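## Task

Turn the breaker for circuit 39 ON, meaning its handle goes toward the panel's centre line. It is in the left column, sixth of six counting down from the top. The task fails if any other breaker is switched, or if a padlocked breaker's handle is moved at all, even as a trial. Stay in the aisle in front of the panel, at or above the top of the shelf below the breakers. At the end, release the handle and back the robot away. The breaker must stay ON with no help from the robot.

## Robot and tools

ROBOT. Two arms, left_arm and right_arm, are mounted on one body. Each arm has six revolute joints plus a parallel gripper. left_arm is the robot's own left and sits on the +y side. Its root is near (+0.173, +0.325, +1.587) m and right_arm's is near (+0.173, -0.325, +1.587) m. Both roots are high, tilted mounts.

SCENE FRAME. Results report gripper poses in a single shared frame. Its origin is on the floor at the centre of the robot's foot. +x is the direction the robot faces, +y is toward the robot's left, and +z is up. Image left and right do not correspond to arm names. Reported hand positions can be somewhat wrong, especially when the arm is stretched far.

GRIPPER. The fingers point along the gripper's +z axis and close along its y axis. The reported end-effector point lies between the finger pads, about 1 cm short of the fingertips.

TOOL execute_actions. The argument "actions" is a list holding zero or one item. Three forms:
- Look: {"actions": []} sends nothing and returns the current state.
- Move: {"actions": [{"rows": [...], "steps": N}]}. N is 1 to 15 and defaults to 15. Each control step lasts 1/30 s and consumes one row. If there are fewer rows than steps, the final row repeats.
- Wait: {"actions": [{"steps": N}]} with N up to 300 and no rows. It sends no command, and the time spent replying counts toward N.
An optional boolean "pictures" sets whether camera images come back; by default they do.

ROW LAYOUT. Every row is one flat list of 14 numbers covering both arms, even when only one arm should move. Order: left_arm waist, shoulder, elbow, wrist pitch, wrist yaw, wrist roll, opening; then the same seven for right_arm. The six joint values are absolute target angles in radians, in the same convention the Joint positions line prints. They are not offsets. Stated ranges: waist -2.880..2.880, shoulder 0.000..3.142, elbow 0.000..3.019, wrist pitch -1.693..1.571, wrist yaw -1.571..1.571, wrist roll -2.094..2.094. True ends may sit up to 0.019 rad either way from these. A call is refused outright, with nothing sent, if a target exceeds a range end by more than 0.019 rad and is also further out than that joint's last reported angle. Targets past the true end get clipped to that end, and the result then says "joint sent to its limit". That line may refer to an earlier action that is still running. Opening is an absolute value from -1 (closed) to +1 (fully open).

MOTION LIMITS. The controller keeps each joint's target within a fixed lead of its measured angle: waist 0.264, shoulder 0.32, elbow 0.276, wrist pitch 0.33, wrist yaw 0.186, wrist roll 0.522 rad. If a step's targets would move a gripper more than 70 mm from where it is, all of that arm's targets get pulled back toward the current angles. Large moves therefore need several actions. Between calls, the arms keep heading toward the last row sent. They stop once nothing has moved much for a moment, or once a step is HELD.

GRIPPING. grip_measured uses the same -1..1 scale as the opening command. Each gripper reads off by up to about 1 mm. To hold something, command an opening below grip_measured; about 0.03 below gives a firm grip. Pad force tops out around 50 to 62 N.

RESULT LINES.
- State line "left_arm: … | right_arm: …": each gripper's position in metres and its orientation as quat wxyz, in the scene frame.
- Joint positions / Joint velocities: one block per arm with six joints (rad, rad/s), then the finger-pad gap (m, m/s). The gap is 0.094 m when fully open.
- Joint torques: drive output, noisy and offset. It is not zero in free air.
- "joint command not followed": a clearance check altered or blocked some joint targets.
- HELD: marks steps on which your row was not sent, in whole or in part.
- MOTOR HOT: appears at 85 °C. At 100 °C an OVER-TEMPERATURE FAULT occurs, and that arm drops until it cools. Do not hold loads or press for long.

TOOL zoom_image. Arguments: camera ("cam_left_wrist" or "cam_right_wrist") and region [x0, y0, x1, y1] in image pixels. The origin is the top-left corner, and the region can be at most 504 by 504. It returns a closer view of that camera's latest image. Both cameras give 504x504 images, and the prompt supplies their pinhole calibration.

TOOL read_manual. Optional section, "licences". It returns only licence text and moves nothing.

TOOL finished_scene. Argument scene (integer). It ends that scene for good and reports whether the goal was met. Only call it once the breaker sits ON and the gripper has released it and moved away.

AVOID. Do not touch any breaker other than the target, and never touch a padlocked handle. Do not let the arms collide or push on each other. Do not slam or shove hard against the panel. Nothing may be knocked down or pushed out of the aisle, and keep working above the shelf top. A sensible sequence: look, zoom to find the correct column and row and check for padlocks, approach slowly, push the handle toward the centre line, confirm visually, then back off.

Each tool is called after "Call:" as a command line: name --argument value for each argument, lists and objects as JSON in quotes; but a table of rows of numbers goes row by row, as --pt "numbers of a row", without its own name.

## Session

Call:
execute_actions --actions '[]'

Scene clock: 0.00 s of 4800.00 s.
left_arm: end_effector_position=(+0.7673, +0.3295, +1.1953) grip_measured=+1.000 end_effector_quat_wxyz=(+0.256, +0.000, +0.967, +0.000) | right_arm: end_effector_position=(+0.7762, -0.3231, +1.1999) grip_measured=+1.000 end_effector_quat_wxyz=(+0.266, -0.003, +0.964, +0.006)
Joint positions: left_arm=[ 1.287  0.822  0.847  0.479 -0.175  0.269  0.094] | right_arm=[-1.263  0.82   0.858  0.484  0.176 -0.286  0.094]
Joint velocities: left_arm=[-0.005 -0.005 -0.017 -0.007 -0.007 -0.051  0.   ] | right_arm=[-0.015 -0.015  0.002  0.002  0.007 -0.022  0.   ]
Joint torques (N m, as the arm reports them, + toward a larger angle): no reading

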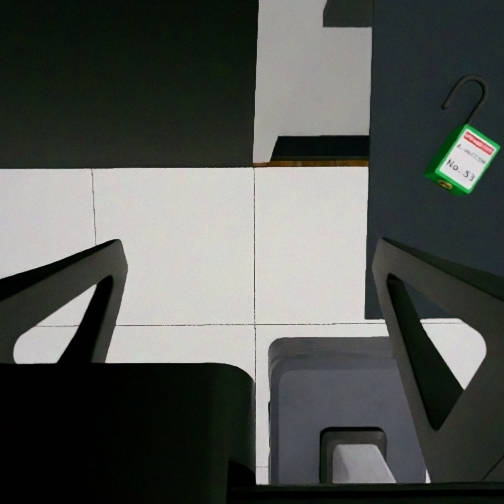

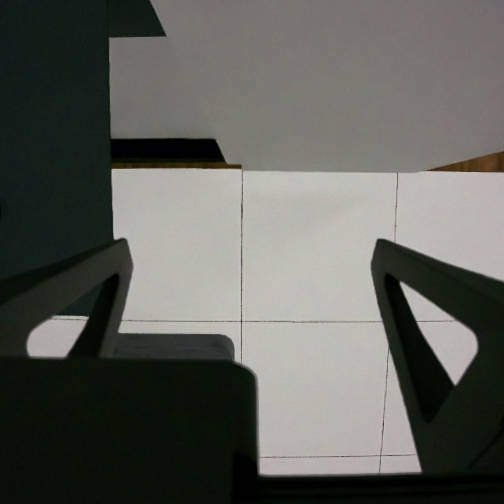

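Call:
execute_actions --actions '[{"rows":[[1.287,0.05,0.35,1.55,0,0.269,-1,-1.263,0.82,0.858,0.484,0.176,-0.286,1]]}]' --pictures false

Call:
execute_actions --actions '[{"steps":60}]'

Scene clock: 25.73 s of 4800.00 s.
left_arm: end_effector_position=(+0.7527, +0.3955, +1.5285) grip_measured=-0.981 end_effector_quat_wxyz=(+0.661, -0.050, +0.748, +0.035) | right_arm: end_effector_position=(+0.7762, -0.3231, +1.1999) grip_measured=+1.000 end_effector_quat_wxyz=(+0.266, -0.003, +0.964, +0.006)
Joint positions: left_arm=[ 1.288  0.172  0.374  1.226 -0.007  0.269  0.001] | right_arm=[-1.263  0.82   0.858  0.484  0.176 -0.286  0.094]
Joint velocities: left_arm=[-0.024 -1.109 -0.09   1.951 -0.007 -0.066 -0.001] | right_arm=[-0.005 -0.005  0.002 -0.002 -0.095  0.007  0.   ]
Joint torques (N m, as the arm reports them, + toward a larger angle): left_arm=[  1.95 -14.51   3.31   1.97   0.35  -0.02] | right_arm=[  1.22 -14.37   1.32   1.27  -0.18  -0.14]
Steps of this call (steps 1 to 90: nothing new was sent; then 22.23 s passed at rest; steps 91 to 105: all 15 steps of this action). Readings (joint positions):
91: left_arm=[1.288 0.814 0.831 0.512 -0.132 0.269] | right_arm=[-1.263 0.820 0.858 0.484 0.176 -0.286]
92: left_arm=[1.288 0.792 0.792 0.567 -0.092 0.269] | right_arm=[-1.263 0.820 0.858 0.484 0.176 -0.286]
94: left_arm=[1.288 0.714 0.689 0.670 -0.049 0.269] | right_arm=[-1.263 0.820 0.858 0.484 0.176 -0.286]
98: left_arm=[1.288 0.508 0.483 0.877 -0.017 0.269] | right_arm=[-1.263 0.820 0.858 0.484 0.176 -0.286]
105: the state above

Scene clock: 27.73 s of 4800.00 s.
left_arm: end_effector_position=(+0.7289, +0.4289, +1.6565) grip_measured=-0.981 end_effector_quat_wxyz=(+0.799, -0.080, +0.590, +0.085) | right_arm: end_effector_position=(+0.7762, -0.3231, +1.1999) grip_measured=+1.000 end_effector_quat_wxyz=(+0.266, -0.003, +0.964, +0.006)
Joint positions: left_arm=[ 1.288  0.028  0.351  1.54  -0.004  0.269  0.001] | right_arm=[-1.263  0.82   0.858  0.484  0.176 -0.286  0.094]
Joint velocities: left_arm=[ 0.015  0.005 -0.012 -0.007 -0.007 -0.022  0.   ] | right_arm=[-0.005 -0.005  0.012  0.017 -0.022 -0.051  0.   ]
Joint torques (N m, as the arm reports them, + toward a larger angle): left_arm=[  2.35 -10.89   4.79   1.88   0.35  -0.01] | right_arm=[  0.85 -14.46   1.31   1.15  -0.15  -0.12]
Steps of this call (steps 1 to 30: the robot went on to your last target; steps 31 to 60: nothing new was sent). Readings (joint positions):
1: left_arm=[1.288 0.136 0.371 1.299 -0.007 0.269] | right_arm=[-1.263 0.820 0.858 0.484 0.176 -0.286]
2: left_arm=[1.288 0.103 0.369 1.379 -0.005 0.269] | right_arm=[-1.263 0.820 0.858 0.484 0.176 -0.286]
4: left_arm=[1.288 0.047 0.367 1.491 -0.004 0.269] | right_arm=[-1.263 0.820 0.858 0.484 0.176 -0.286]
8: left_arm=[1.288 0.017 0.361 1.540 -0.004 0.269] | right_arm=[-1.263 0.820 0.858 0.484 0.176 -0.286]
60: the state above
All arms were judged still, so your last target was given up. Only a new action makes them travel on or press farther. Fingers that are still opening or closing keep moving.
camera_calibration (this result's frames):
cam_left_wrist: T_world_to_cam=[[0.238868, -0.970837, 0.0204256, 0.206514], [-0.314224, -0.0971813, -0.944362, 1.84166], [0.918807, 0.21916, -0.328274, -0.0958289], [0, 0, 0, 1]] pos_world=[0.617413, 0.400468, 1.70352]

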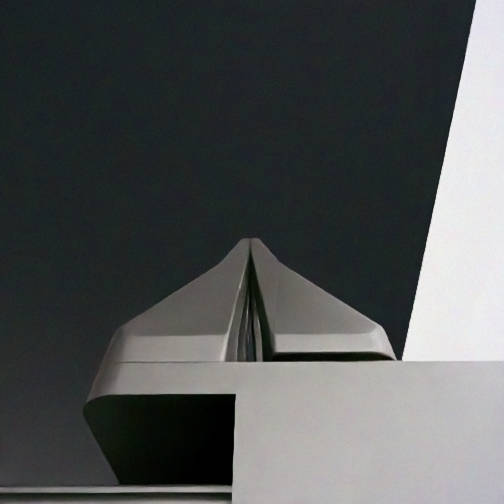

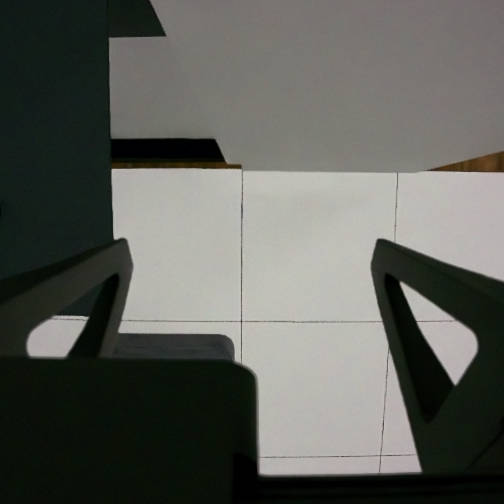

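Call:
execute_actions --actions '[{"rows":[[1.287,0.05,0.3,1.35,0.85,0.269,-1,-1.263,0.82,0.858,0.484,0.176,-0.286,1]]}]' --pictures false

Call:
execute_actions --actions '[{"steps":30}]'

Scene clock: 38.20 s of 4800.00 s.
left_arm: end_effector_position=(+0.6839, +0.2769, +1.6253) grip_measured=-0.981 end_effector_quat_wxyz=(+0.762, +0.237, +0.564, -0.212) | right_arm: end_effector_position=(+0.7762, -0.3231, +1.1999) grip_measured=+1.000 end_effector_quat_wxyz=(+0.266, -0.003, +0.964, +0.006)
Joint positions: left_arm=[1.288 0.035 0.295 1.361 0.846 0.269 0.001] | right_arm=[-1.263  0.82   0.858  0.484  0.176 -0.286  0.094]
Joint velocities: left_arm=[-0.005 -0.005  0.007 -0.017 -0.007  0.051 -0.   ] | right_arm=[-0.024 -0.005 -0.002 -0.007  0.007  0.037  0.   ]
Joint torques (N m, as the arm reports them, + toward a larger angle): left_arm=[  1.42 -10.96   4.66   0.9    0.24  -0.02] | right_arm=[  1.03 -14.45   1.31   1.22  -0.18  -0.12]
Steps of this call (steps 1 to 90: nothing new was sent; then 6.97 s passed at rest; steps 91 to 105: all 15 steps of this action). Readings (joint positions):
91: left_arm=[1.288 0.027 0.347 1.508 0.084 0.269] | right_arm=[-1.263 0.820 0.858 0.484 0.176 -0.286]
92: left_arm=[1.288 0.025 0.340 1.455 0.188 0.269] | right_arm=[-1.263 0.820 0.858 0.484 0.176 -0.286]
94: left_arm=[1.288 0.029 0.316 1.390 0.390 0.269] | right_arm=[-1.263 0.820 0.858 0.484 0.176 -0.286]
98: left_arm=[1.288 0.035 0.295 1.361 0.782 0.269] | right_arm=[-1.263 0.820 0.858 0.484 0.176 -0.286]
105: the state above

Scene clock: 39.20 s of 4800.00 s.
left_arm: end_effector_position=(+0.6838, +0.2768, +1.6253) grip_measured=-0.981 end_effector_quat_wxyz=(+0.762, +0.238, +0.563, -0.212) | right_arm: end_effector_position=(+0.7762, -0.3231, +1.1999) grip_measured=+1.000 end_effector_quat_wxyz=(+0.266, -0.003, +0.964, +0.006)
Joint positions: left_arm=[1.288 0.035 0.295 1.361 0.846 0.269 0.001] | right_arm=[-1.263  0.82   0.858  0.484  0.176 -0.286  0.094]
Joint velocities: left_arm=[-0.015 -0.005  0.012  0.002 -0.037  0.037  0.001] | right_arm=[-0.005 -0.015 -0.007 -0.002  0.081 -0.007  0.   ]
Joint torques (N m, as the arm reports them, + toward a larger angle): left_arm=[  1.69 -11.31   4.74   1.1    0.26  -0.02] | right_arm=[  1.48 -14.69   1.43   1.29  -0.15  -0.14]
Steps of this call (steps 1 to 15: the robot went on to your last target; steps 16 to 30: nothing new was sent). Readings (joint positions):
1: left_arm=[1.288 0.035 0.295 1.361 0.846 0.269] | right_arm=[-1.263 0.820 0.858 0.484 0.176 -0.286]
2: left_arm=[1.288 0.035 0.295 1.361 0.846 0.269] | right_arm=[-1.263 0.820 0.858 0.484 0.176 -0.286]
4: left_arm=[1.288 0.035 0.295 1.361 0.846 0.269] | right_arm=[-1.263 0.820 0.858 0.484 0.176 -0.286]
8: left_arm=[1.288 0.035 0.295 1.361 0.846 0.269] | right_arm=[-1.263 0.820 0.858 0.484 0.176 -0.286]
30: the state above
All arms were judged still, so your last target was given up. Only a new action makes them travel on or press farther. Fingers that are still opening or closing keep moving.
camera_calibration (this result's frames):
cam_left_wrist: T_world_to_cam=[[-0.583899, -0.801414, -0.129603, 0.829874], [-0.222741, 0.311667, -0.923715, 1.57406], [0.780672, -0.510489, -0.36049, 0.317477], [0, 0, 0, 1]] pos_world=[0.587325, 0.336561, 1.67598]

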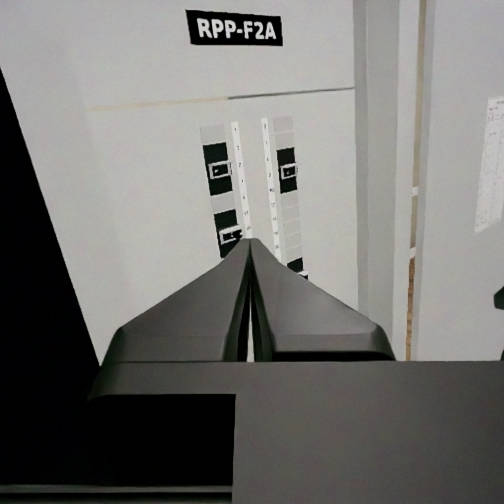

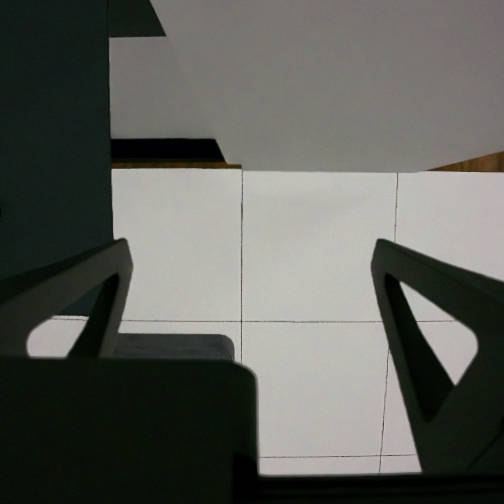

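Call:
execute_actions --actions '[{"rows":[[0.853,1.43,1.21,1.42,0,0.72,-1,-1.263,0.82,0.858,0.484,0.176,-0.286,1]]}]' --pictures false

Call:
execute_actions --actions '[{"steps":90}]'

Scene clock: 58.90 s of 4800.00 s.
left_arm: end_effector_position=(+0.9547, +0.3354, +1.4830) grip_measured=-0.982 end_effector_quat_wxyz=(+0.745, -0.076, +0.661, +0.039) | right_arm: end_effector_position=(+0.7762, -0.3231, +1.1999) grip_measured=+1.000 end_effector_quat_wxyz=(+0.266, -0.003, +0.964, +0.006)
Joint positions: left_arm=[0.877 0.796 1.003 1.447 0.053 0.631 0.001] | right_arm=[-1.263  0.82   0.858  0.484  0.176 -0.286  0.094]
Joint velocities: left_arm=[-0.005  1.148  0.418  0.266 -0.491  0.183  0.001] | right_arm=[-0.005 -0.005  0.002  0.002  0.007  0.051  0.   ]
Joint torques (N m, as the arm reports them, + toward a larger angle): left_arm=[ -1.73 -15.09   9.58  -0.27   0.45   0.05] | right_arm=[  1.39 -14.32   1.34   1.26  -0.16  -0.12]
Steps of this call (steps 1 to 90: nothing new was sent; then 16.20 s passed at rest; steps 91 to 105: all 15 steps of this action). Readings (joint positions):
91: left_arm=[1.274 0.048 0.306 1.368 0.798 0.312] | right_arm=[-1.263 0.820 0.858 0.484 0.176 -0.286]
92: left_arm=[1.233 0.084 0.334 1.379 0.740 0.360] | right_arm=[-1.263 0.820 0.858 0.484 0.176 -0.286]
94: left_arm=[1.124 0.189 0.432 1.392 0.619 0.438] | right_arm=[-1.263 0.820 0.858 0.484 0.176 -0.286]
98: left_arm=[0.930 0.427 0.677 1.399 0.374 0.542] | right_arm=[-1.263 0.820 0.858 0.484 0.176 -0.286]
105: the state above

Scene clock: 61.90 s of 4800.00 s.
left_arm: end_effector_position=(+0.8746, +0.1019, +1.2123) grip_measured=-0.982 end_effector_quat_wxyz=(+0.603, +0.031, +0.796, -0.041) | right_arm: end_effector_position=(+0.7762, -0.3231, +1.1999) grip_measured=+1.000 end_effector_quat_wxyz=(+0.266, -0.003, +0.964, +0.006)
Joint positions: left_arm=[0.868 1.444 1.207 1.422 0.004 0.708 0.001] | right_arm=[-1.263  0.82   0.858  0.484  0.176 -0.286  0.094]
Joint velocities: left_arm=[-0.005 -0.005 -0.002  0.002 -0.037 -0.022 -0.001] | right_arm=[-0.015 -0.005  0.002  0.002 -0.007  0.066  0.   ]
Joint torques (N m, as the arm reports them, + toward a larger angle): left_arm=[ -8.98 -18.87  -0.07   1.22   0.32   0.09] | right_arm=[  1.3  -14.49   1.42   1.26  -0.16  -0.12]
Steps of this call (steps 1 to 45: the robot went on to your last target; steps 46 to 90: nothing new was sent). Readings (joint positions):
1: left_arm=[0.877 0.837 1.014 1.452 0.038 0.637] | right_arm=[-1.263 0.820 0.858 0.484 0.176 -0.286]
2: left_arm=[0.877 0.878 1.029 1.459 0.019 0.644] | right_arm=[-1.263 0.820 0.858 0.484 0.176 -0.286]
4: left_arm=[0.876 0.961 1.061 1.460 0.012 0.653] | right_arm=[-1.263 0.820 0.858 0.484 0.176 -0.286]
8: left_arm=[0.876 1.127 1.135 1.451 0.010 0.665] | right_arm=[-1.263 0.820 0.858 0.484 0.176 -0.286]
90: the state above
All arms were judged still, so your last target was given up. Only a new action makes them travel on or press farther. Fingers that are still opening or closing keep moving.
camera_calibration (this result's frames):
cam_left_wrist: T_world_to_cam=[[-0.0939257, -0.995419, 0.0178477, 0.159961], [-0.782811, 0.0627643, -0.619087, 1.43538], [0.615131, -0.0721195, -0.78512, 0.545246], [0, 0, 0, 1]] pos_world=[0.80326, 0.108461, 1.31386]

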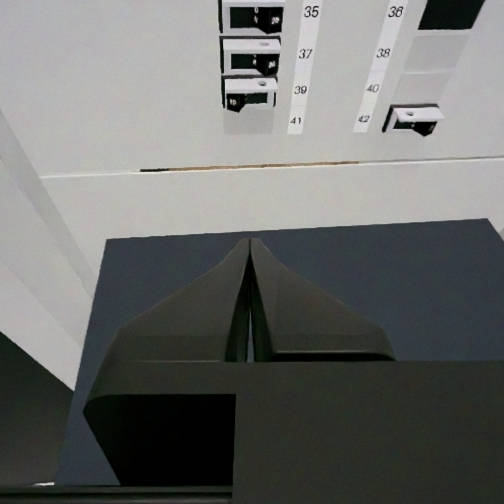

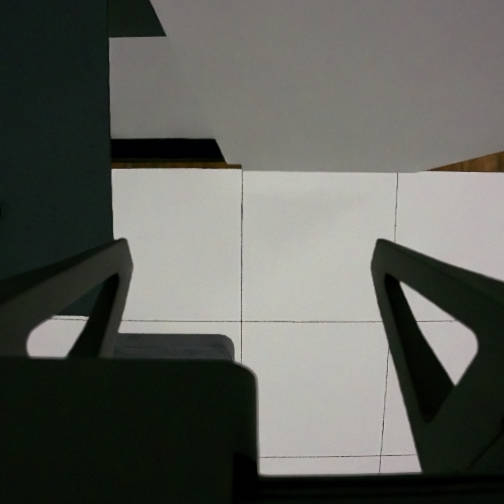

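Call:
execute_actions --actions '[{"rows":[[0.888,1.713,1.836,1.444,0,0.67,-1,-1.263,0.82,0.858,0.484,0.176,-0.286,1]]}]' --pictures false

Call:
execute_actions --actions '[{"steps":45}]'

Scene clock: 99.50 s of 4800.00 s.
left_arm: end_effector_position=(+1.0051, +0.1049, +1.1943) grip_measured=-0.982 end_effector_quat_wxyz=(+0.705, -0.054, +0.706, +0.040) | right_arm: end_effector_position=(+0.7762, -0.3231, +1.1999) grip_measured=+1.000 end_effector_quat_wxyz=(+0.266, -0.003, +0.964, +0.006)
Joint positions: left_arm=[0.868 1.72  1.828 1.436 0.004 0.683 0.001] | right_arm=[-1.263  0.82   0.858  0.484  0.176 -0.286  0.094]
Joint velocities: left_arm=[-0.015 -0.083  0.027  0.002  0.007 -0.051  0.   ] | right_arm=[-0.015 -0.005  0.002 -0.002  0.022 -0.154  0.   ]
Joint torques (N m, as the arm reports them, + toward a larger angle): left_arm=[ -8.63 -20.7    3.12   1.59   0.33  -0.09] | right_arm=[  1.04 -14.51   1.3    1.27  -0.14  -0.13]
Steps of this call (steps 1 to 90: nothing new was sent; then 34.10 s passed at rest; steps 91 to 105: all 15 steps of this action). Readings (joint positions):
91: left_arm=[0.868 1.457 1.228 1.427 0.004 0.706] | right_arm=[-1.263 0.820 0.858 0.484 0.176 -0.286]
92: left_arm=[0.868 1.489 1.288 1.436 0.004 0.702] | right_arm=[-1.263 0.820 0.858 0.484 0.176 -0.286]
94: left_arm=[0.868 1.587 1.468 1.438 0.004 0.695] | right_arm=[-1.263 0.820 0.858 0.484 0.176 -0.286]
98: left_arm=[0.868 1.742 1.793 1.436 0.004 0.689] | right_arm=[-1.263 0.820 0.858 0.484 0.176 -0.286]
105: the state above

Scene clock: 101.00 s of 4800.00 s.
left_arm: end_effector_position=(+1.0071, +0.1070, +1.1965) grip_measured=-0.982 end_effector_quat_wxyz=(+0.707, -0.055, +0.704, +0.041) | right_arm: end_effector_position=(+0.7762, -0.3231, +1.1999) grip_measured=+1.000 end_effector_quat_wxyz=(+0.266, -0.003, +0.964, +0.006)
Joint positions: left_arm=[0.868 1.716 1.829 1.436 0.004 0.682 0.001] | right_arm=[-1.263  0.82   0.858  0.484  0.176 -0.286  0.094]
Joint velocities: left_arm=[ 0.005 -0.024 -0.002 -0.017 -0.037 -0.051 -0.   ] | right_arm=[ 0.005 -0.005 -0.017 -0.002  0.081 -0.022  0.   ]
Joint torques (N m, as the arm reports them, + toward a larger angle): left_arm=[ -8.99 -21.33   3.07   1.6    0.35  -0.11] | right_arm=[  1.35 -14.53   1.3    1.27  -0.16  -0.11]
Steps of this call (steps 1 to 15: the robot went on to your last target; steps 16 to 45: nothing new was sent). Readings (joint positions):
1: left_arm=[0.868 1.717 1.829 1.436 0.004 0.683] | right_arm=[-1.263 0.820 0.858 0.484 0.176 -0.286]
2: left_arm=[0.868 1.716 1.829 1.436 0.004 0.683] | right_arm=[-1.263 0.820 0.858 0.484 0.176 -0.286]
4: left_arm=[0.868 1.716 1.829 1.436 0.004 0.682] | right_arm=[-1.263 0.820 0.858 0.484 0.176 -0.286]
8: left_arm=[0.868 1.716 1.829 1.436 0.004 0.682] | right_arm=[-1.263 0.820 0.858 0.484 0.176 -0.286]
45: the state above
All arms were judged still, so your last target was given up. Only a new action makes them travel on or press farther. Fingers that are still opening or closing keep moving.
camera_calibration (this result's frames):
cam_left_wrist: T_world_to_cam=[[0.142353, -0.989746, 0.0117935, -0.0534951], [-0.579942, -0.0930557, -0.809325, 1.56907], [0.802124, 0.10837, -0.587242, 0.00728356], [0, 0, 0, 1]] pos_world=[0.911744, 0.0922751, 1.2748]

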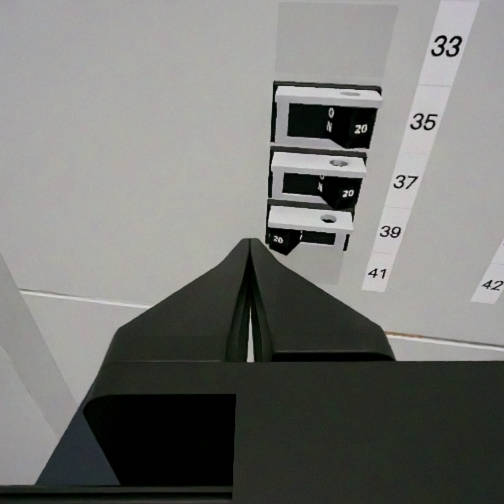

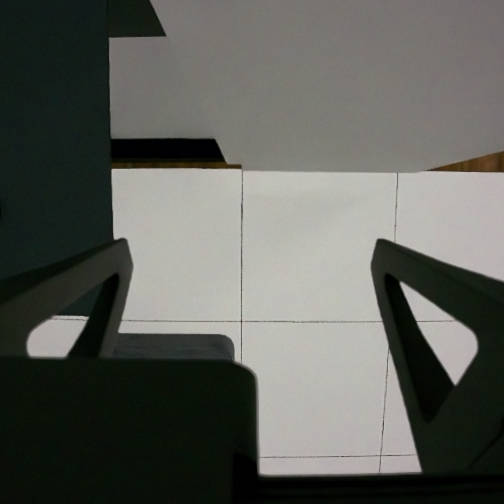

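Call:
execute_actions --actions '[{"rows":[[0.915,1.74,1.87,1.435,0,0.67,-1,-1.263,0.82,0.858,0.484,0.176,-0.286,1]]}]' --pictures false

Call:
execute_actions --actions '[{"rows":[[0.915,1.755,1.95,1.36,0,0.67,-1,-1.263,0.82,0.858,0.484,0.176,-0.286,1]]}]'

Scene clock: 119.50 s of 4800.00 s.
left_arm: end_effector_position=(+1.0148, +0.1246, +1.1929) grip_measured=-0.982 end_effector_quat_wxyz=(+0.713, -0.051, +0.697, +0.058) | right_arm: end_effector_position=(+0.7762, -0.3231, +1.1999) grip_measured=+1.000 end_effector_quat_wxyz=(+0.266, -0.003, +0.964, +0.006)
Joint positions: left_arm=[0.896 1.718 1.859 1.436 0.003 0.682 0.001] | right_arm=[-1.263  0.82   0.858  0.484  0.176 -0.286  0.094]
Joint velocities: left_arm=[-0.005 -0.005 -0.012 -0.007 -0.051 -0.022  0.002] | right_arm=[-0.024 -0.015  0.007 -0.007  0.051 -0.022  0.   ]
Joint torques (N m, as the arm reports them, + toward a larger angle): left_arm=[ -8.68 -19.42   3.67   1.31   0.31  -0.1 ] | right_arm=[  0.85 -14.49   1.34   1.38  -0.13  -0.14]
Steps of this call (steps 1 to 90: nothing new was sent; then 15.00 s passed at rest; steps 91 to 105: all 15 steps of this action). Readings (joint positions):
91: left_arm=[0.870 1.716 1.832 1.436 0.004 0.682] | right_arm=[-1.263 0.820 0.858 0.484 0.176 -0.286]
92: left_arm=[0.872 1.717 1.838 1.436 0.004 0.682] | right_arm=[-1.263 0.820 0.858 0.484 0.176 -0.286]
94: left_arm=[0.880 1.718 1.847 1.436 0.004 0.682] | right_arm=[-1.263 0.820 0.858 0.484 0.176 -0.286]
98: left_arm=[0.895 1.718 1.859 1.436 0.003 0.682] | right_arm=[-1.263 0.820 0.858 0.484 0.176 -0.286]
105: the state above

Scene clock: 120.00 s of 4800.00 s.
left_arm: end_effector_position=(+1.0374, +0.1271, +1.1921) grip_measured=-0.982 end_effector_quat_wxyz=(+0.713, -0.052, +0.697, +0.058) | right_arm: end_effector_position=(+0.7762, -0.3231, +1.1999) grip_measured=+1.000 end_effector_quat_wxyz=(+0.266, -0.003, +0.964, +0.006)
Joint positions: left_arm=[0.896 1.734 1.941 1.371 0.003 0.681 0.001] | right_arm=[-1.263  0.82   0.858  0.484  0.176 -0.286  0.094]
Joint velocities: left_arm=[-0.005 -0.005 -0.007 -0.007 -0.022 -0.037 -0.002] | right_arm=[ 0.015  0.005 -0.007  0.007 -0.022 -0.007  0.   ]
Joint torques (N m, as the arm reports them, + toward a larger angle): left_arm=[ -8.45 -20.37   4.18   0.88   0.32  -0.11] | right_arm=[  1.23 -14.85   1.34   1.4   -0.17  -0.13]
Steps of this call (steps 1 to 15: all 15 steps of this action). Readings (joint positions):
1: left_arm=[0.896 1.720 1.868 1.426 0.003 0.681] | right_arm=[-1.263 0.820 0.858 0.484 0.176 -0.286]
2: left_arm=[0.896 1.727 1.888 1.405 0.003 0.681] | right_arm=[-1.263 0.820 0.858 0.484 0.176 -0.286]
4: left_arm=[0.896 1.734 1.921 1.380 0.003 0.681] | right_arm=[-1.263 0.820 0.858 0.484 0.176 -0.286]
8: left_arm=[0.896 1.734 1.940 1.373 0.003 0.681] | right_arm=[-1.263 0.820 0.858 0.484 0.176 -0.286]
15: the state above
camera_calibration (this result's frames):
cam_left_wrist: T_world_to_cam=[[0.160604, -0.986899, -0.0153923, -0.0247989], [-0.564593, -0.0790662, -0.821574, 1.58176], [0.809593, 0.140639, -0.569895, -0.0542755], [0, 0, 0, 1]] pos_world=[0.940978, 0.108223, 1.26822]

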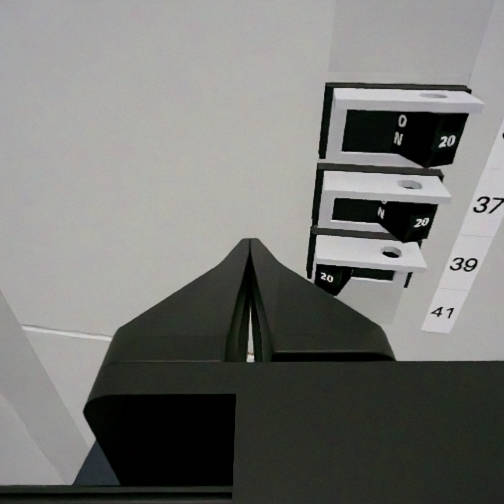

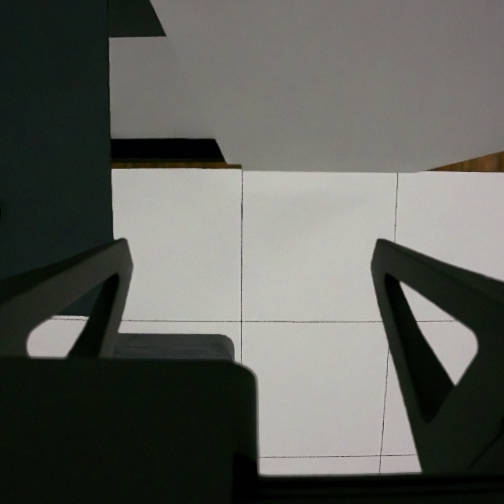

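Call:
execute_actions --actions '[{"rows":[[0.915,1.755,1.95,1.29,0,0.67,-1,-1.263,0.82,0.858,0.484,0.176,-0.286,1]]}]'

Scene clock: 128.73 s of 4800.00 s.
left_arm: end_effector_position=(+1.0388, +0.1164, +1.1786) grip_measured=-0.982 end_effector_quat_wxyz=(+0.695, -0.037, +0.717, +0.041) | right_arm: end_effector_position=(+0.7762, -0.3231, +1.1999) grip_measured=+1.000 end_effector_quat_wxyz=(+0.266, -0.003, +0.964, +0.006)
Joint positions: left_arm=[0.896 1.734 1.941 1.301 0.003 0.681 0.001] | right_arm=[-1.263  0.82   0.858  0.484  0.176 -0.286  0.094]
Joint velocities: left_arm=[-0.005 -0.005 -0.007  0.002 -0.066 -0.007 -0.001] | right_arm=[-0.005 -0.005 -0.007 -0.017 -0.007 -0.007  0.   ]
Joint torques (N m, as the arm reports them, + toward a larger angle): left_arm=[ -8.9  -20.63   4.12   1.     0.35  -0.12] | right_arm=[  1.24 -14.26   1.39   1.24  -0.18  -0.15]
Steps of this call (steps 1 to 15: the robot went on to your last target; steps 16 to 90: nothing new was sent; then 5.23 s passed at rest; steps 91 to 105: all 15 steps of this action). Readings (joint positions):
91: left_arm=[0.896 1.734 1.941 1.358 0.003 0.681] | right_arm=[-1.263 0.820 0.858 0.484 0.176 -0.286]
92: left_arm=[0.896 1.734 1.941 1.337 0.003 0.681] | right_arm=[-1.263 0.820 0.858 0.484 0.176 -0.286]
94: left_arm=[0.896 1.734 1.941 1.312 0.003 0.681] | right_arm=[-1.263 0.820 0.858 0.484 0.176 -0.286]
98: left_arm=[0.896 1.734 1.941 1.302 0.003 0.681] | right_arm=[-1.263 0.820 0.858 0.484 0.176 -0.286]
105: the state above
camera_calibration (this result's frames):
cam_left_wrist: T_world_to_cam=[[0.116598, -0.99306, -0.015355, 0.0106023], [-0.611121, -0.0595494, -0.789294, 1.57868], [0.782902, 0.101414, -0.613824, 0.0224266], [0, 0, 0, 1]] pos_world=[0.945971, 0.102264, 1.25997]

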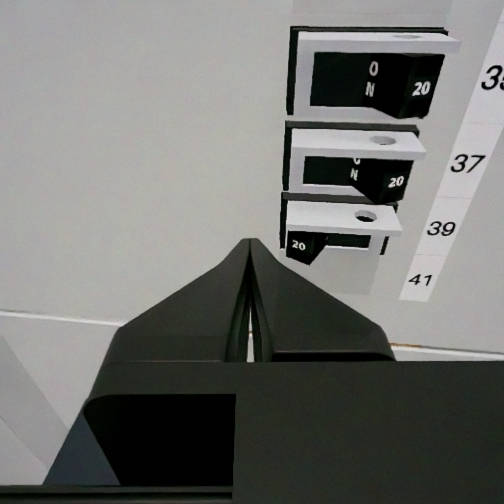

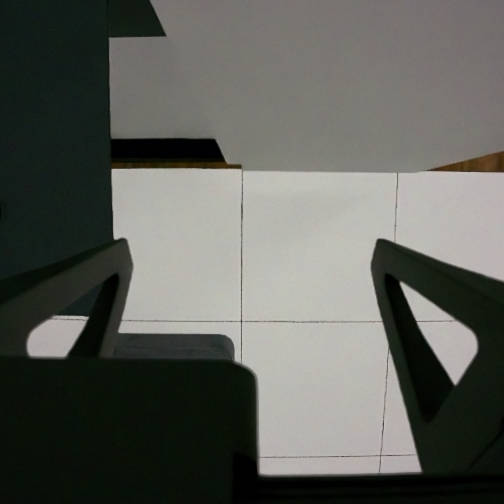

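Call:
execute_actions --actions '[{"rows":[[0.915,1.755,1.95,1.29,0,0.67,-0.6,-1.263,0.82,0.858,0.484,0.176,-0.286,1],[0.915,1.755,1.95,1.29,0,0.67,-0.3,-1.263,0.82,0.858,0.484,0.176,-0.286,1],[0.915,1.755,1.95,1.29,0,0.67,0,-1.263,0.82,0.858,0.484,0.176,-0.286,1],[0.915,1.755,1.95,1.29,0,0.67,0.5,-1.263,0.82,0.858,0.484,0.176,-0.286,1]]}]'

Scene clock: 139.93 s of 4800.00 s.
left_arm: end_effector_position=(+1.0405, +0.1426, +1.1738) grip_measured=+0.497 end_effector_quat_wxyz=(+0.698, -0.042, +0.712, +0.063) | right_arm: end_effector_position=(+0.7762, -0.3231, +1.1999) grip_measured=+1.000 end_effector_quat_wxyz=(+0.266, -0.003, +0.964, +0.006)
Joint positions: left_arm=[ 0.933  1.728  1.947  1.323 -0.017  0.669  0.07 ] | right_arm=[-1.263  0.82   0.858  0.484  0.176 -0.286  0.094]
Joint velocities: left_arm=[-0.005 -0.015 -0.002  0.022  0.007 -0.051  0.001] | right_arm=[-0.005  0.005  0.012  0.002 -0.022  0.007  0.   ]
Joint torques (N m, as the arm reports them, + toward a larger angle): left_arm=[-11.11 -20.51   3.76   0.19   1.06  -0.03] | right_arm=[  1.17 -14.44   1.21   1.19  -0.15  -0.14]
Steps of this call (steps 1 to 15: the robot went on to your last target; steps 16 to 90: nothing new was sent; then 7.70 s passed at rest; steps 91 to 105: all 15 steps of this action). Readings (joint positions):
91: left_arm=[0.896 1.734 1.941 1.301 0.003 0.681] | right_arm=[-1.263 0.820 0.858 0.484 0.176 -0.286]
92: left_arm=[0.896 1.734 1.941 1.302 -0.004 0.681] | right_arm=[-1.263 0.820 0.858 0.484 0.176 -0.286]
94: left_arm=[0.908 1.733 1.942 1.324 -0.028 0.675] | right_arm=[-1.263 0.820 0.858 0.484 0.176 -0.286]
98: left_arm=[0.933 1.728 1.947 1.323 -0.017 0.671] | right_arm=[-1.263 0.820 0.858 0.484 0.176 -0.286]
105: the state above
camera_calibration (this result's frames):
cam_left_wrist: T_world_to_cam=[[0.154671, -0.987127, -0.0407128, 0.0256627], [-0.600574, -0.0612226, -0.797222, 1.57607], [0.784467, 0.147759, -0.602312, -0.00627819], [0, 0, 0, 1]] pos_world=[0.947504, 0.122751, 1.25374]

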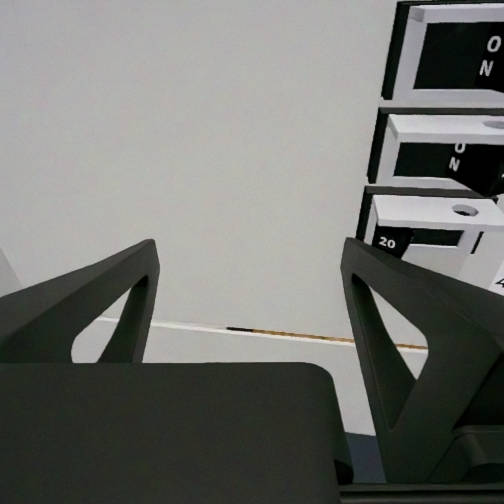

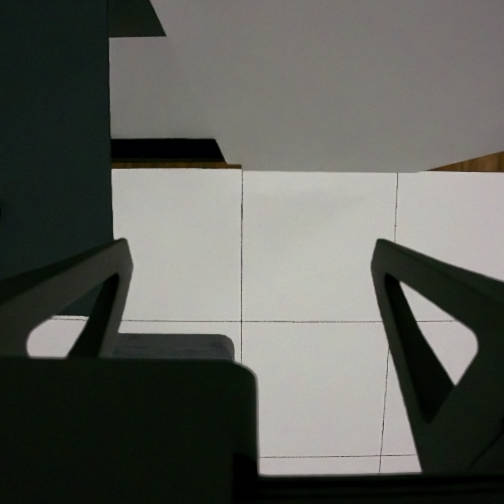

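Arm is compliant; contact made. Push harder.

Call:
execute_actions --actions '[{"rows":[[0.85,1.77,1.95,1.26,0.04,0.67,0.5,-1.263,0.82,0.858,0.484,0.176,-0.286,1]]}]'

Scene clock: 146.30 s of 4800.00 s.
left_arm: end_effector_position=(+1.0408, +0.1409, +1.1743) grip_measured=+0.497 end_effector_quat_wxyz=(+0.699, -0.041, +0.711, +0.060) | right_arm: end_effector_position=(+0.7762, -0.3231, +1.1999) grip_measured=+1.000 end_effector_quat_wxyz=(+0.266, -0.003, +0.964, +0.006)
Joint positions: left_arm=[ 0.932  1.728  1.947  1.321 -0.011  0.667  0.07 ] | right_arm=[-1.263  0.82   0.858  0.484  0.176 -0.286  0.094]
Joint velocities: left_arm=[ 0.005 -0.015 -0.012  0.012 -0.051 -0.066 -0.001] | right_arm=[-0.005 -0.005  0.002 -0.002 -0.066  0.051  0.   ]
Joint torques (N m, as the arm reports them, + toward a larger angle): left_arm=[-16.17 -18.97   3.71  -0.95   2.21   0.02] | right_arm=[  0.93 -14.24   1.36   1.18  -0.17  -0.13]
Steps of this call (steps 1 to 15: the robot went on to your last target; steps 16 to 90: nothing new was sent; then 2.87 s passed at rest; steps 91 to 105: all 15 steps of this action). Readings (joint positions):
91: left_arm=[0.932 1.728 1.947 1.321 -0.012 0.669] | right_arm=[-1.263 0.820 0.858 0.484 0.176 -0.286]
92: left_arm=[0.932 1.728 1.947 1.321 -0.010 0.668] | right_arm=[-1.263 0.820 0.858 0.484 0.176 -0.286]
94: left_arm=[0.932 1.728 1.947 1.321 -0.011 0.668] | right_arm=[-1.263 0.820 0.858 0.484 0.176 -0.286]
98: left_arm=[0.932 1.728 1.947 1.321 -0.011 0.667] | right_arm=[-1.263 0.820 0.858 0.484 0.176 -0.286]
105: the state above
camera_calibration (this result's frames):
cam_left_wrist: T_world_to_cam=[[0.148289, -0.98823, -0.0375774, 0.0270857], [-0.599003, -0.0595194, -0.798531, 1.57624], [0.786896, 0.140922, -0.600779, -0.00924542], [0, 0, 0, 1]] pos_world=[0.94743, 0.121886, 1.25414]

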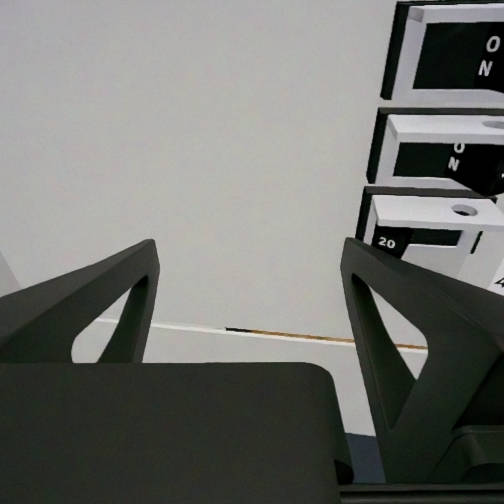

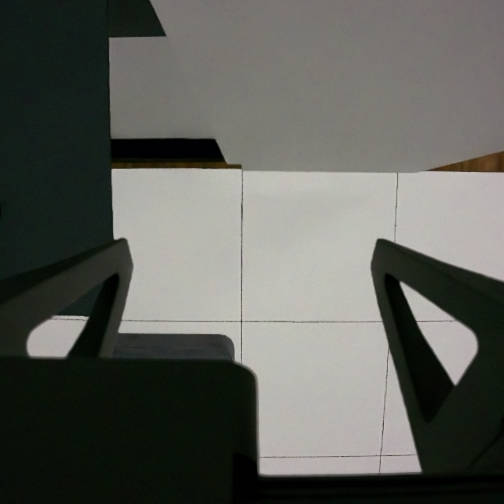

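Call:
execute_actions --actions '[{"rows":[[0.86,1.77,1.915,1.27,0.04,0.67,0.5,-1.263,0.82,0.858,0.484,0.176,-0.286,1]]}]'

Scene clock: 155.87 s of 4800.00 s.
left_arm: end_effector_position=(+1.0401, +0.1405, +1.1738) grip_measured=+0.497 end_effector_quat_wxyz=(+0.698, -0.040, +0.713, +0.059) | right_arm: end_effector_position=(+0.7762, -0.3231, +1.1999) grip_measured=+1.000 end_effector_quat_wxyz=(+0.266, -0.003, +0.964, +0.006)
Joint positions: left_arm=[ 0.932  1.725  1.941  1.318 -0.011  0.667  0.07 ] | right_arm=[-1.263  0.82   0.858  0.484  0.176 -0.286  0.094]
Joint velocities: left_arm=[-0.015 -0.005  0.012  0.007  0.051 -0.081  0.001] | right_arm=[ 0.005 -0.015 -0.012  0.022  0.022 -0.051  0.   ]
Joint torques (N m, as the arm reports them, + toward a larger angle): left_arm=[-15.27 -18.87   1.25  -0.41   2.26   0.02] | right_arm=[  1.36 -14.38   1.34   1.19  -0.16  -0.14]
Steps of this call (steps 1 to 15: the robot went on to your last target; steps 16 to 90: nothing new was sent; then 6.07 s passed at rest; steps 91 to 105: all 15 steps of this action). Readings (joint positions):
91: left_arm=[0.932 1.728 1.944 1.321 -0.011 0.667] | right_arm=[-1.263 0.820 0.858 0.484 0.176 -0.286]
92: left_arm=[0.932 1.726 1.943 1.320 -0.011 0.667] | right_arm=[-1.263 0.820 0.858 0.484 0.176 -0.286]
94: left_arm=[0.932 1.725 1.941 1.318 -0.011 0.667] | right_arm=[-1.263 0.820 0.858 0.484 0.176 -0.286]
98: left_arm=[0.932 1.725 1.941 1.318 -0.011 0.667] | right_arm=[-1.263 0.820 0.858 0.484 0.176 -0.286]
105: the state above
camera_calibration (this result's frames):
cam_left_wrist: T_world_to_cam=[[0.145277, -0.988676, -0.0376129, 0.0300196], [-0.602737, -0.0582912, -0.795808, 1.57594], [0.784603, 0.138283, -0.60438, -0.00200058], [0, 0, 0, 1]] pos_world=[0.947087, 0.12182, 1.25407]

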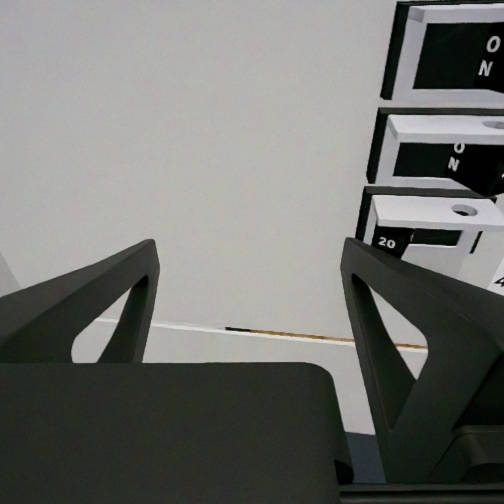

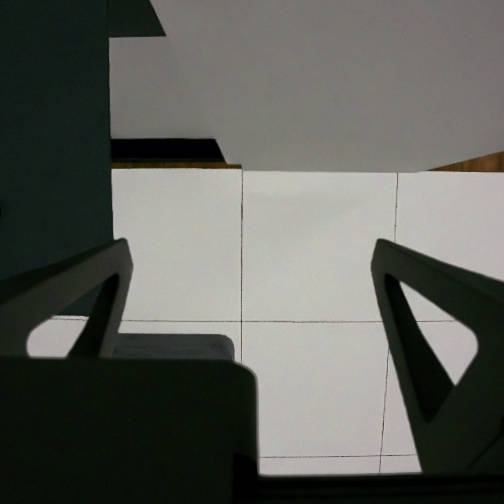

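Call:
execute_actions --actions '[{"rows":[[0.875,1.76,1.93,1.30,0.0,0.67,-1,-1.263,0.82,0.858,0.484,0.176,-0.286,1]]}]'

Scene clock: 168.37 s of 4800.00 s.
left_arm: end_effector_position=(+1.0376, +0.1093, +1.1857) grip_measured=-0.981 end_effector_quat_wxyz=(+0.695, -0.051, +0.716, +0.031) | right_arm: end_effector_position=(+0.7762, -0.3231, +1.1999) grip_measured=+1.000 end_effector_quat_wxyz=(+0.266, -0.003, +0.964, +0.006)
Joint positions: left_arm=[ 0.876  1.731  1.932  1.31  -0.002  0.667  0.001] | right_arm=[-1.263  0.82   0.858  0.484  0.176 -0.286  0.094]
Joint velocities: left_arm=[ 0.005 -0.005 -0.002  0.007 -0.037  0.022 -0.   ] | right_arm=[-0.005 -0.015  0.007 -0.002 -0.037 -0.066  0.   ]
Joint torques (N m, as the arm reports them, + toward a larger angle): left_arm=[-10.56 -19.18   3.05   0.85   0.53   0.01] | right_arm=[  1.22 -13.91   1.38   1.21  -0.18  -0.14]
Steps of this call (steps 1 to 15: the robot went on to your last target; steps 16 to 90: nothing new was sent; then 9.00 s passed at rest; steps 91 to 105: all 15 steps of this action). Readings (joint positions):
91: left_arm=[0.932 1.725 1.941 1.318 -0.012 0.667] | right_arm=[-1.263 0.820 0.858 0.484 0.176 -0.286]
92: left_arm=[0.926 1.725 1.940 1.316 -0.007 0.667] | right_arm=[-1.263 0.820 0.858 0.484 0.176 -0.286]
94: left_arm=[0.908 1.727 1.935 1.312 -0.005 0.667] | right_arm=[-1.263 0.820 0.858 0.484 0.176 -0.286]
98: left_arm=[0.880 1.731 1.932 1.311 -0.002 0.667] | right_arm=[-1.263 0.820 0.858 0.484 0.176 -0.286]
105: the state above
camera_calibration (this result's frames):
cam_left_wrist: T_world_to_cam=[[0.122496, -0.992299, 0.0183816, -0.0423624], [-0.608084, -0.0896778, -0.788791, 1.58269], [0.784365, 0.0854462, -0.614386, 0.0293372], [0, 0, 0, 1]] pos_world=[0.944589, 0.0973896, 1.26722]

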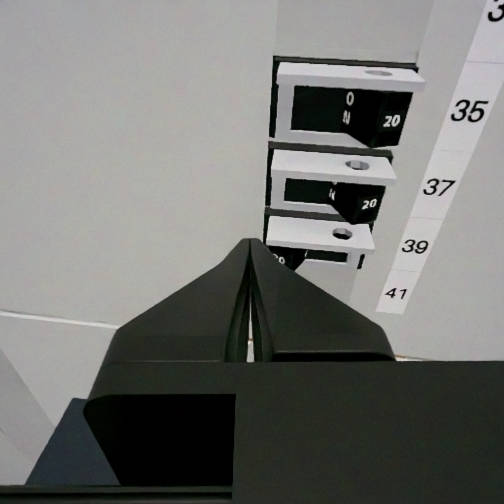

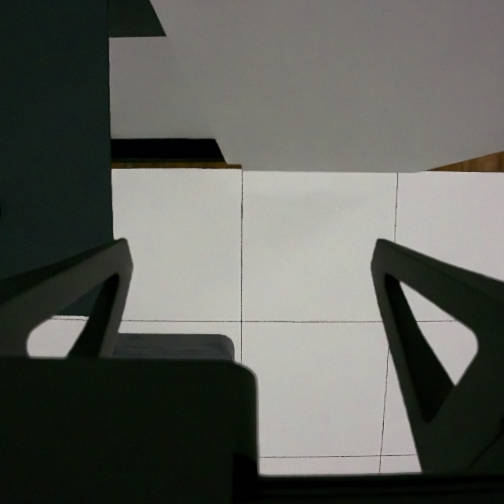

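Call:
execute_actions --actions '[{"rows":[[0.912,1.76,1.93,1.28,0.0,0.67,-1,-1.263,0.82,0.858,0.484,0.176,-0.286,1]]}]' --pictures false

Call:
execute_actions --actions '[{"rows":[[0.86,1.775,1.925,1.27,0.02,0.67,-1,-1.263,0.82,0.858,0.484,0.176,-0.286,1],[0.86,1.775,1.925,1.27,0.02,0.67,-1,-1.263,0.82,0.858,0.484,0.176,-0.286,1],[0.86,1.775,1.925,1.27,0.02,0.67,-1,-1.263,0.82,0.858,0.484,0.176,-0.286,1],[0.84,1.795,1.92,1.25,0.04,0.67,-1,-1.263,0.82,0.858,0.484,0.176,-0.286,1],[0.84,1.795,1.92,1.25,0.04,0.67,-1,-1.263,0.82,0.858,0.484,0.176,-0.286,1],[0.82,1.815,1.915,1.23,0.06,0.67,-1,-1.263,0.82,0.858,0.484,0.176,-0.286,1],[0.82,1.815,1.915,1.23,0.06,0.67,-1,-1.263,0.82,0.858,0.484,0.176,-0.286,1],[0.80,1.835,1.91,1.215,0.075,0.67,-1,-1.263,0.82,0.858,0.484,0.176,-0.286,1]]}]'

Scene clock: 190.73 s of 4800.00 s.
left_arm: end_effector_position=(+1.0371, +0.1117, +1.1776) grip_measured=-0.981 end_effector_quat_wxyz=(+0.690, -0.043, +0.722, +0.031) | right_arm: end_effector_position=(+0.7762, -0.3231, +1.1999) grip_measured=+1.000 end_effector_quat_wxyz=(+0.266, -0.003, +0.964, +0.006)
Joint positions: left_arm=[ 0.889  1.731  1.932  1.291 -0.002  0.667  0.001] | right_arm=[-1.263  0.82   0.858  0.484  0.176 -0.286  0.094]
Joint velocities: left_arm=[ 0.005 -0.015 -0.002 -0.002  0.066 -0.11  -0.   ] | right_arm=[ 0.005  0.005  0.012 -0.012 -0.037 -0.007  0.   ]
Joint torques (N m, as the arm reports them, + toward a larger angle): left_arm=[ -8.56 -19.54   2.99   0.93   0.53   0.02] | right_arm=[  0.82 -13.96   1.23   1.27  -0.16  -0.15]
Steps of this call (steps 1 to 15: the robot went on to your last target; steps 16 to 90: nothing new was sent; then 18.87 s passed at rest; steps 91 to 105: all 15 steps of this action). Readings (joint positions):
91: left_arm=[0.877 1.731 1.932 1.307 -0.002 0.667] | right_arm=[-1.263 0.820 0.858 0.484 0.176 -0.286]
92: left_arm=[0.878 1.731 1.932 1.302 -0.002 0.667] | right_arm=[-1.263 0.820 0.858 0.484 0.176 -0.286]
94: left_arm=[0.882 1.731 1.932 1.295 -0.002 0.667] | right_arm=[-1.263 0.820 0.858 0.484 0.176 -0.286]
98: left_arm=[0.889 1.731 1.932 1.291 -0.002 0.667] | right_arm=[-1.263 0.820 0.858 0.484 0.176 -0.286]
105: the state above

Scene clock: 191.23 s of 4800.00 s.
left_arm: end_effector_position=(+1.0364, +0.1046, +1.1785) grip_measured=-0.981 end_effector_quat_wxyz=(+0.691, -0.038, +0.721, +0.022) | right_arm: end_effector_position=(+0.7762, -0.3231, +1.1999) grip_measured=+1.000 end_effector_quat_wxyz=(+0.266, -0.003, +0.964, +0.006)
Joint positions: left_arm=[0.884 1.734 1.931 1.284 0.016 0.667 0.001] | right_arm=[-1.263  0.82   0.858  0.484  0.176 -0.286  0.094]
Joint velocities: left_arm=[ 0.005  0.005 -0.012  0.002 -0.037  0.051  0.   ] | right_arm=[-0.005  0.005  0.002  0.002 -0.11  -0.022  0.   ]
Joint torques (N m, as the arm reports them, + toward a larger angle): left_arm=[-14.6  -16.44   1.97  -0.29   1.8    0.03] | right_arm=[  1.33 -14.72   1.26   1.29  -0.13  -0.15]
Steps of this call (steps 1 to 15: all 15 steps of this action). Readings (joint positions):
1: left_arm=[0.889 1.732 1.931 1.289 0.007 0.667] | right_arm=[-1.263 0.820 0.858 0.484 0.176 -0.286]
2: left_arm=[0.888 1.732 1.931 1.287 0.012 0.667] | right_arm=[-1.263 0.820 0.858 0.484 0.176 -0.286]
4: left_arm=[0.884 1.734 1.931 1.284 0.013 0.667] | right_arm=[-1.263 0.820 0.858 0.484 0.176 -0.286]
8: left_arm=[0.884 1.734 1.931 1.284 0.016 0.667] | right_arm=[-1.263 0.820 0.858 0.484 0.176 -0.286]
15: the state above
camera_calibration (this result's frames):
cam_left_wrist: T_world_to_cam=[[0.0907782, -0.995798, 0.0120845, -0.00611381], [-0.620321, -0.0660339, -0.781564, 1.57751], [0.779077, 0.0634527, -0.623709, 0.0450287], [0, 0, 0, 1]] pos_world=[0.944035, 0.0952237, 1.26108]

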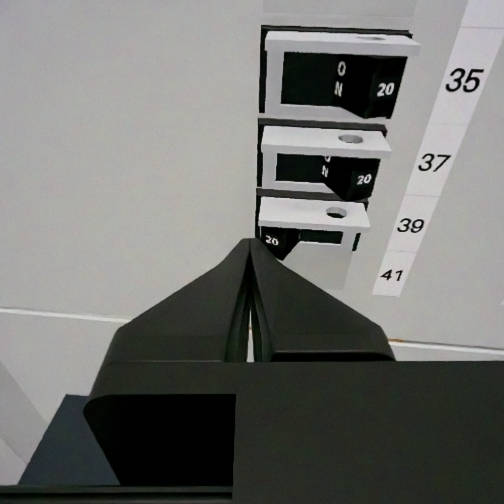

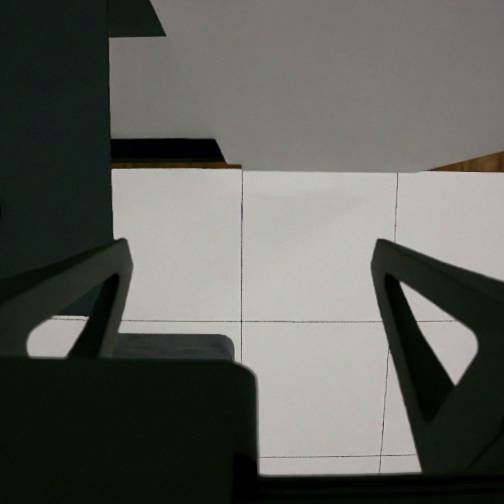

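Call:
execute_actions --actions '[{"rows":[[0.80,1.835,1.91,1.215,0.075,0.67,0.2,-1.263,0.82,0.858,0.484,0.176,-0.286,1]]}]'

Scene clock: 200.23 s of 4800.00 s.
left_arm: end_effector_position=(+1.0342, +0.1304, +1.1770) grip_measured=+0.195 end_effector_quat_wxyz=(+0.696, -0.054, +0.714, +0.050) | right_arm: end_effector_position=(+0.7762, -0.3231, +1.1999) grip_measured=+1.000 end_effector_quat_wxyz=(+0.266, -0.003, +0.964, +0.006)
Joint positions: left_arm=[ 0.911  1.729  1.927  1.337 -0.023  0.656  0.056] | right_arm=[-1.263  0.82   0.858  0.484  0.176 -0.286  0.094]
Joint velocities: left_arm=[-0.024 -0.024 -0.007 -0.007 -0.007  0.022  0.   ] | right_arm=[-0.015  0.005 -0.007 -0.002 -0.007 -0.022  0.   ]
Joint torques (N m, as the arm reports them, + toward a larger angle): left_arm=[-14.83 -17.34   2.53  -1.11   2.31   0.05] | right_arm=[  1.36 -14.42   1.33   1.45  -0.15  -0.13]
Steps of this call (steps 1 to 15: the robot went on to your last target; steps 16 to 90: nothing new was sent; then 5.50 s passed at rest; steps 91 to 105: all 15 steps of this action). Readings (joint positions):
91: left_arm=[0.884 1.734 1.931 1.288 0.006 0.667] | right_arm=[-1.263 0.820 0.858 0.484 0.176 -0.286]
92: left_arm=[0.887 1.733 1.929 1.302 -0.011 0.667] | right_arm=[-1.263 0.820 0.858 0.484 0.176 -0.286]
94: left_arm=[0.902 1.731 1.927 1.332 -0.030 0.663] | right_arm=[-1.263 0.820 0.858 0.484 0.176 -0.286]
98: left_arm=[0.911 1.729 1.927 1.337 -0.022 0.657] | right_arm=[-1.263 0.820 0.858 0.484 0.176 -0.286]
105: the state above
camera_calibration (this result's frames):
cam_left_wrist: T_world_to_cam=[[0.154171, -0.988029, -0.00545491, -0.0260823], [-0.603689, -0.0898255, -0.792144, 1.57505], [0.782171, 0.125419, -0.61031, 0.0171288], [0, 0, 0, 1]] pos_world=[0.941463, 0.113561, 1.25798]

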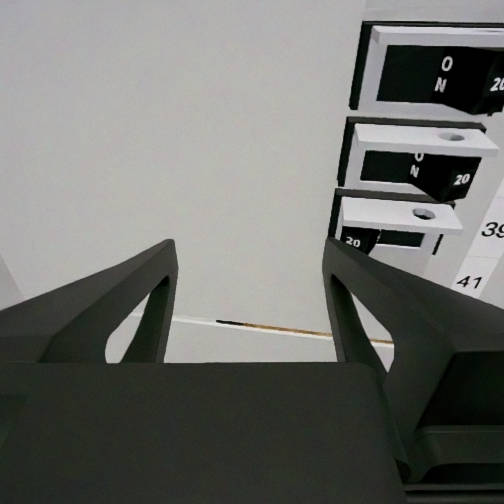

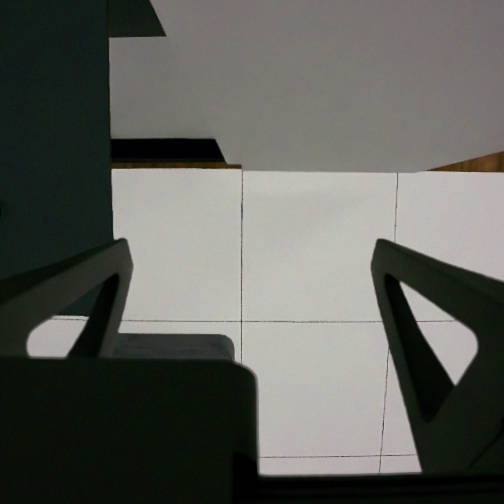

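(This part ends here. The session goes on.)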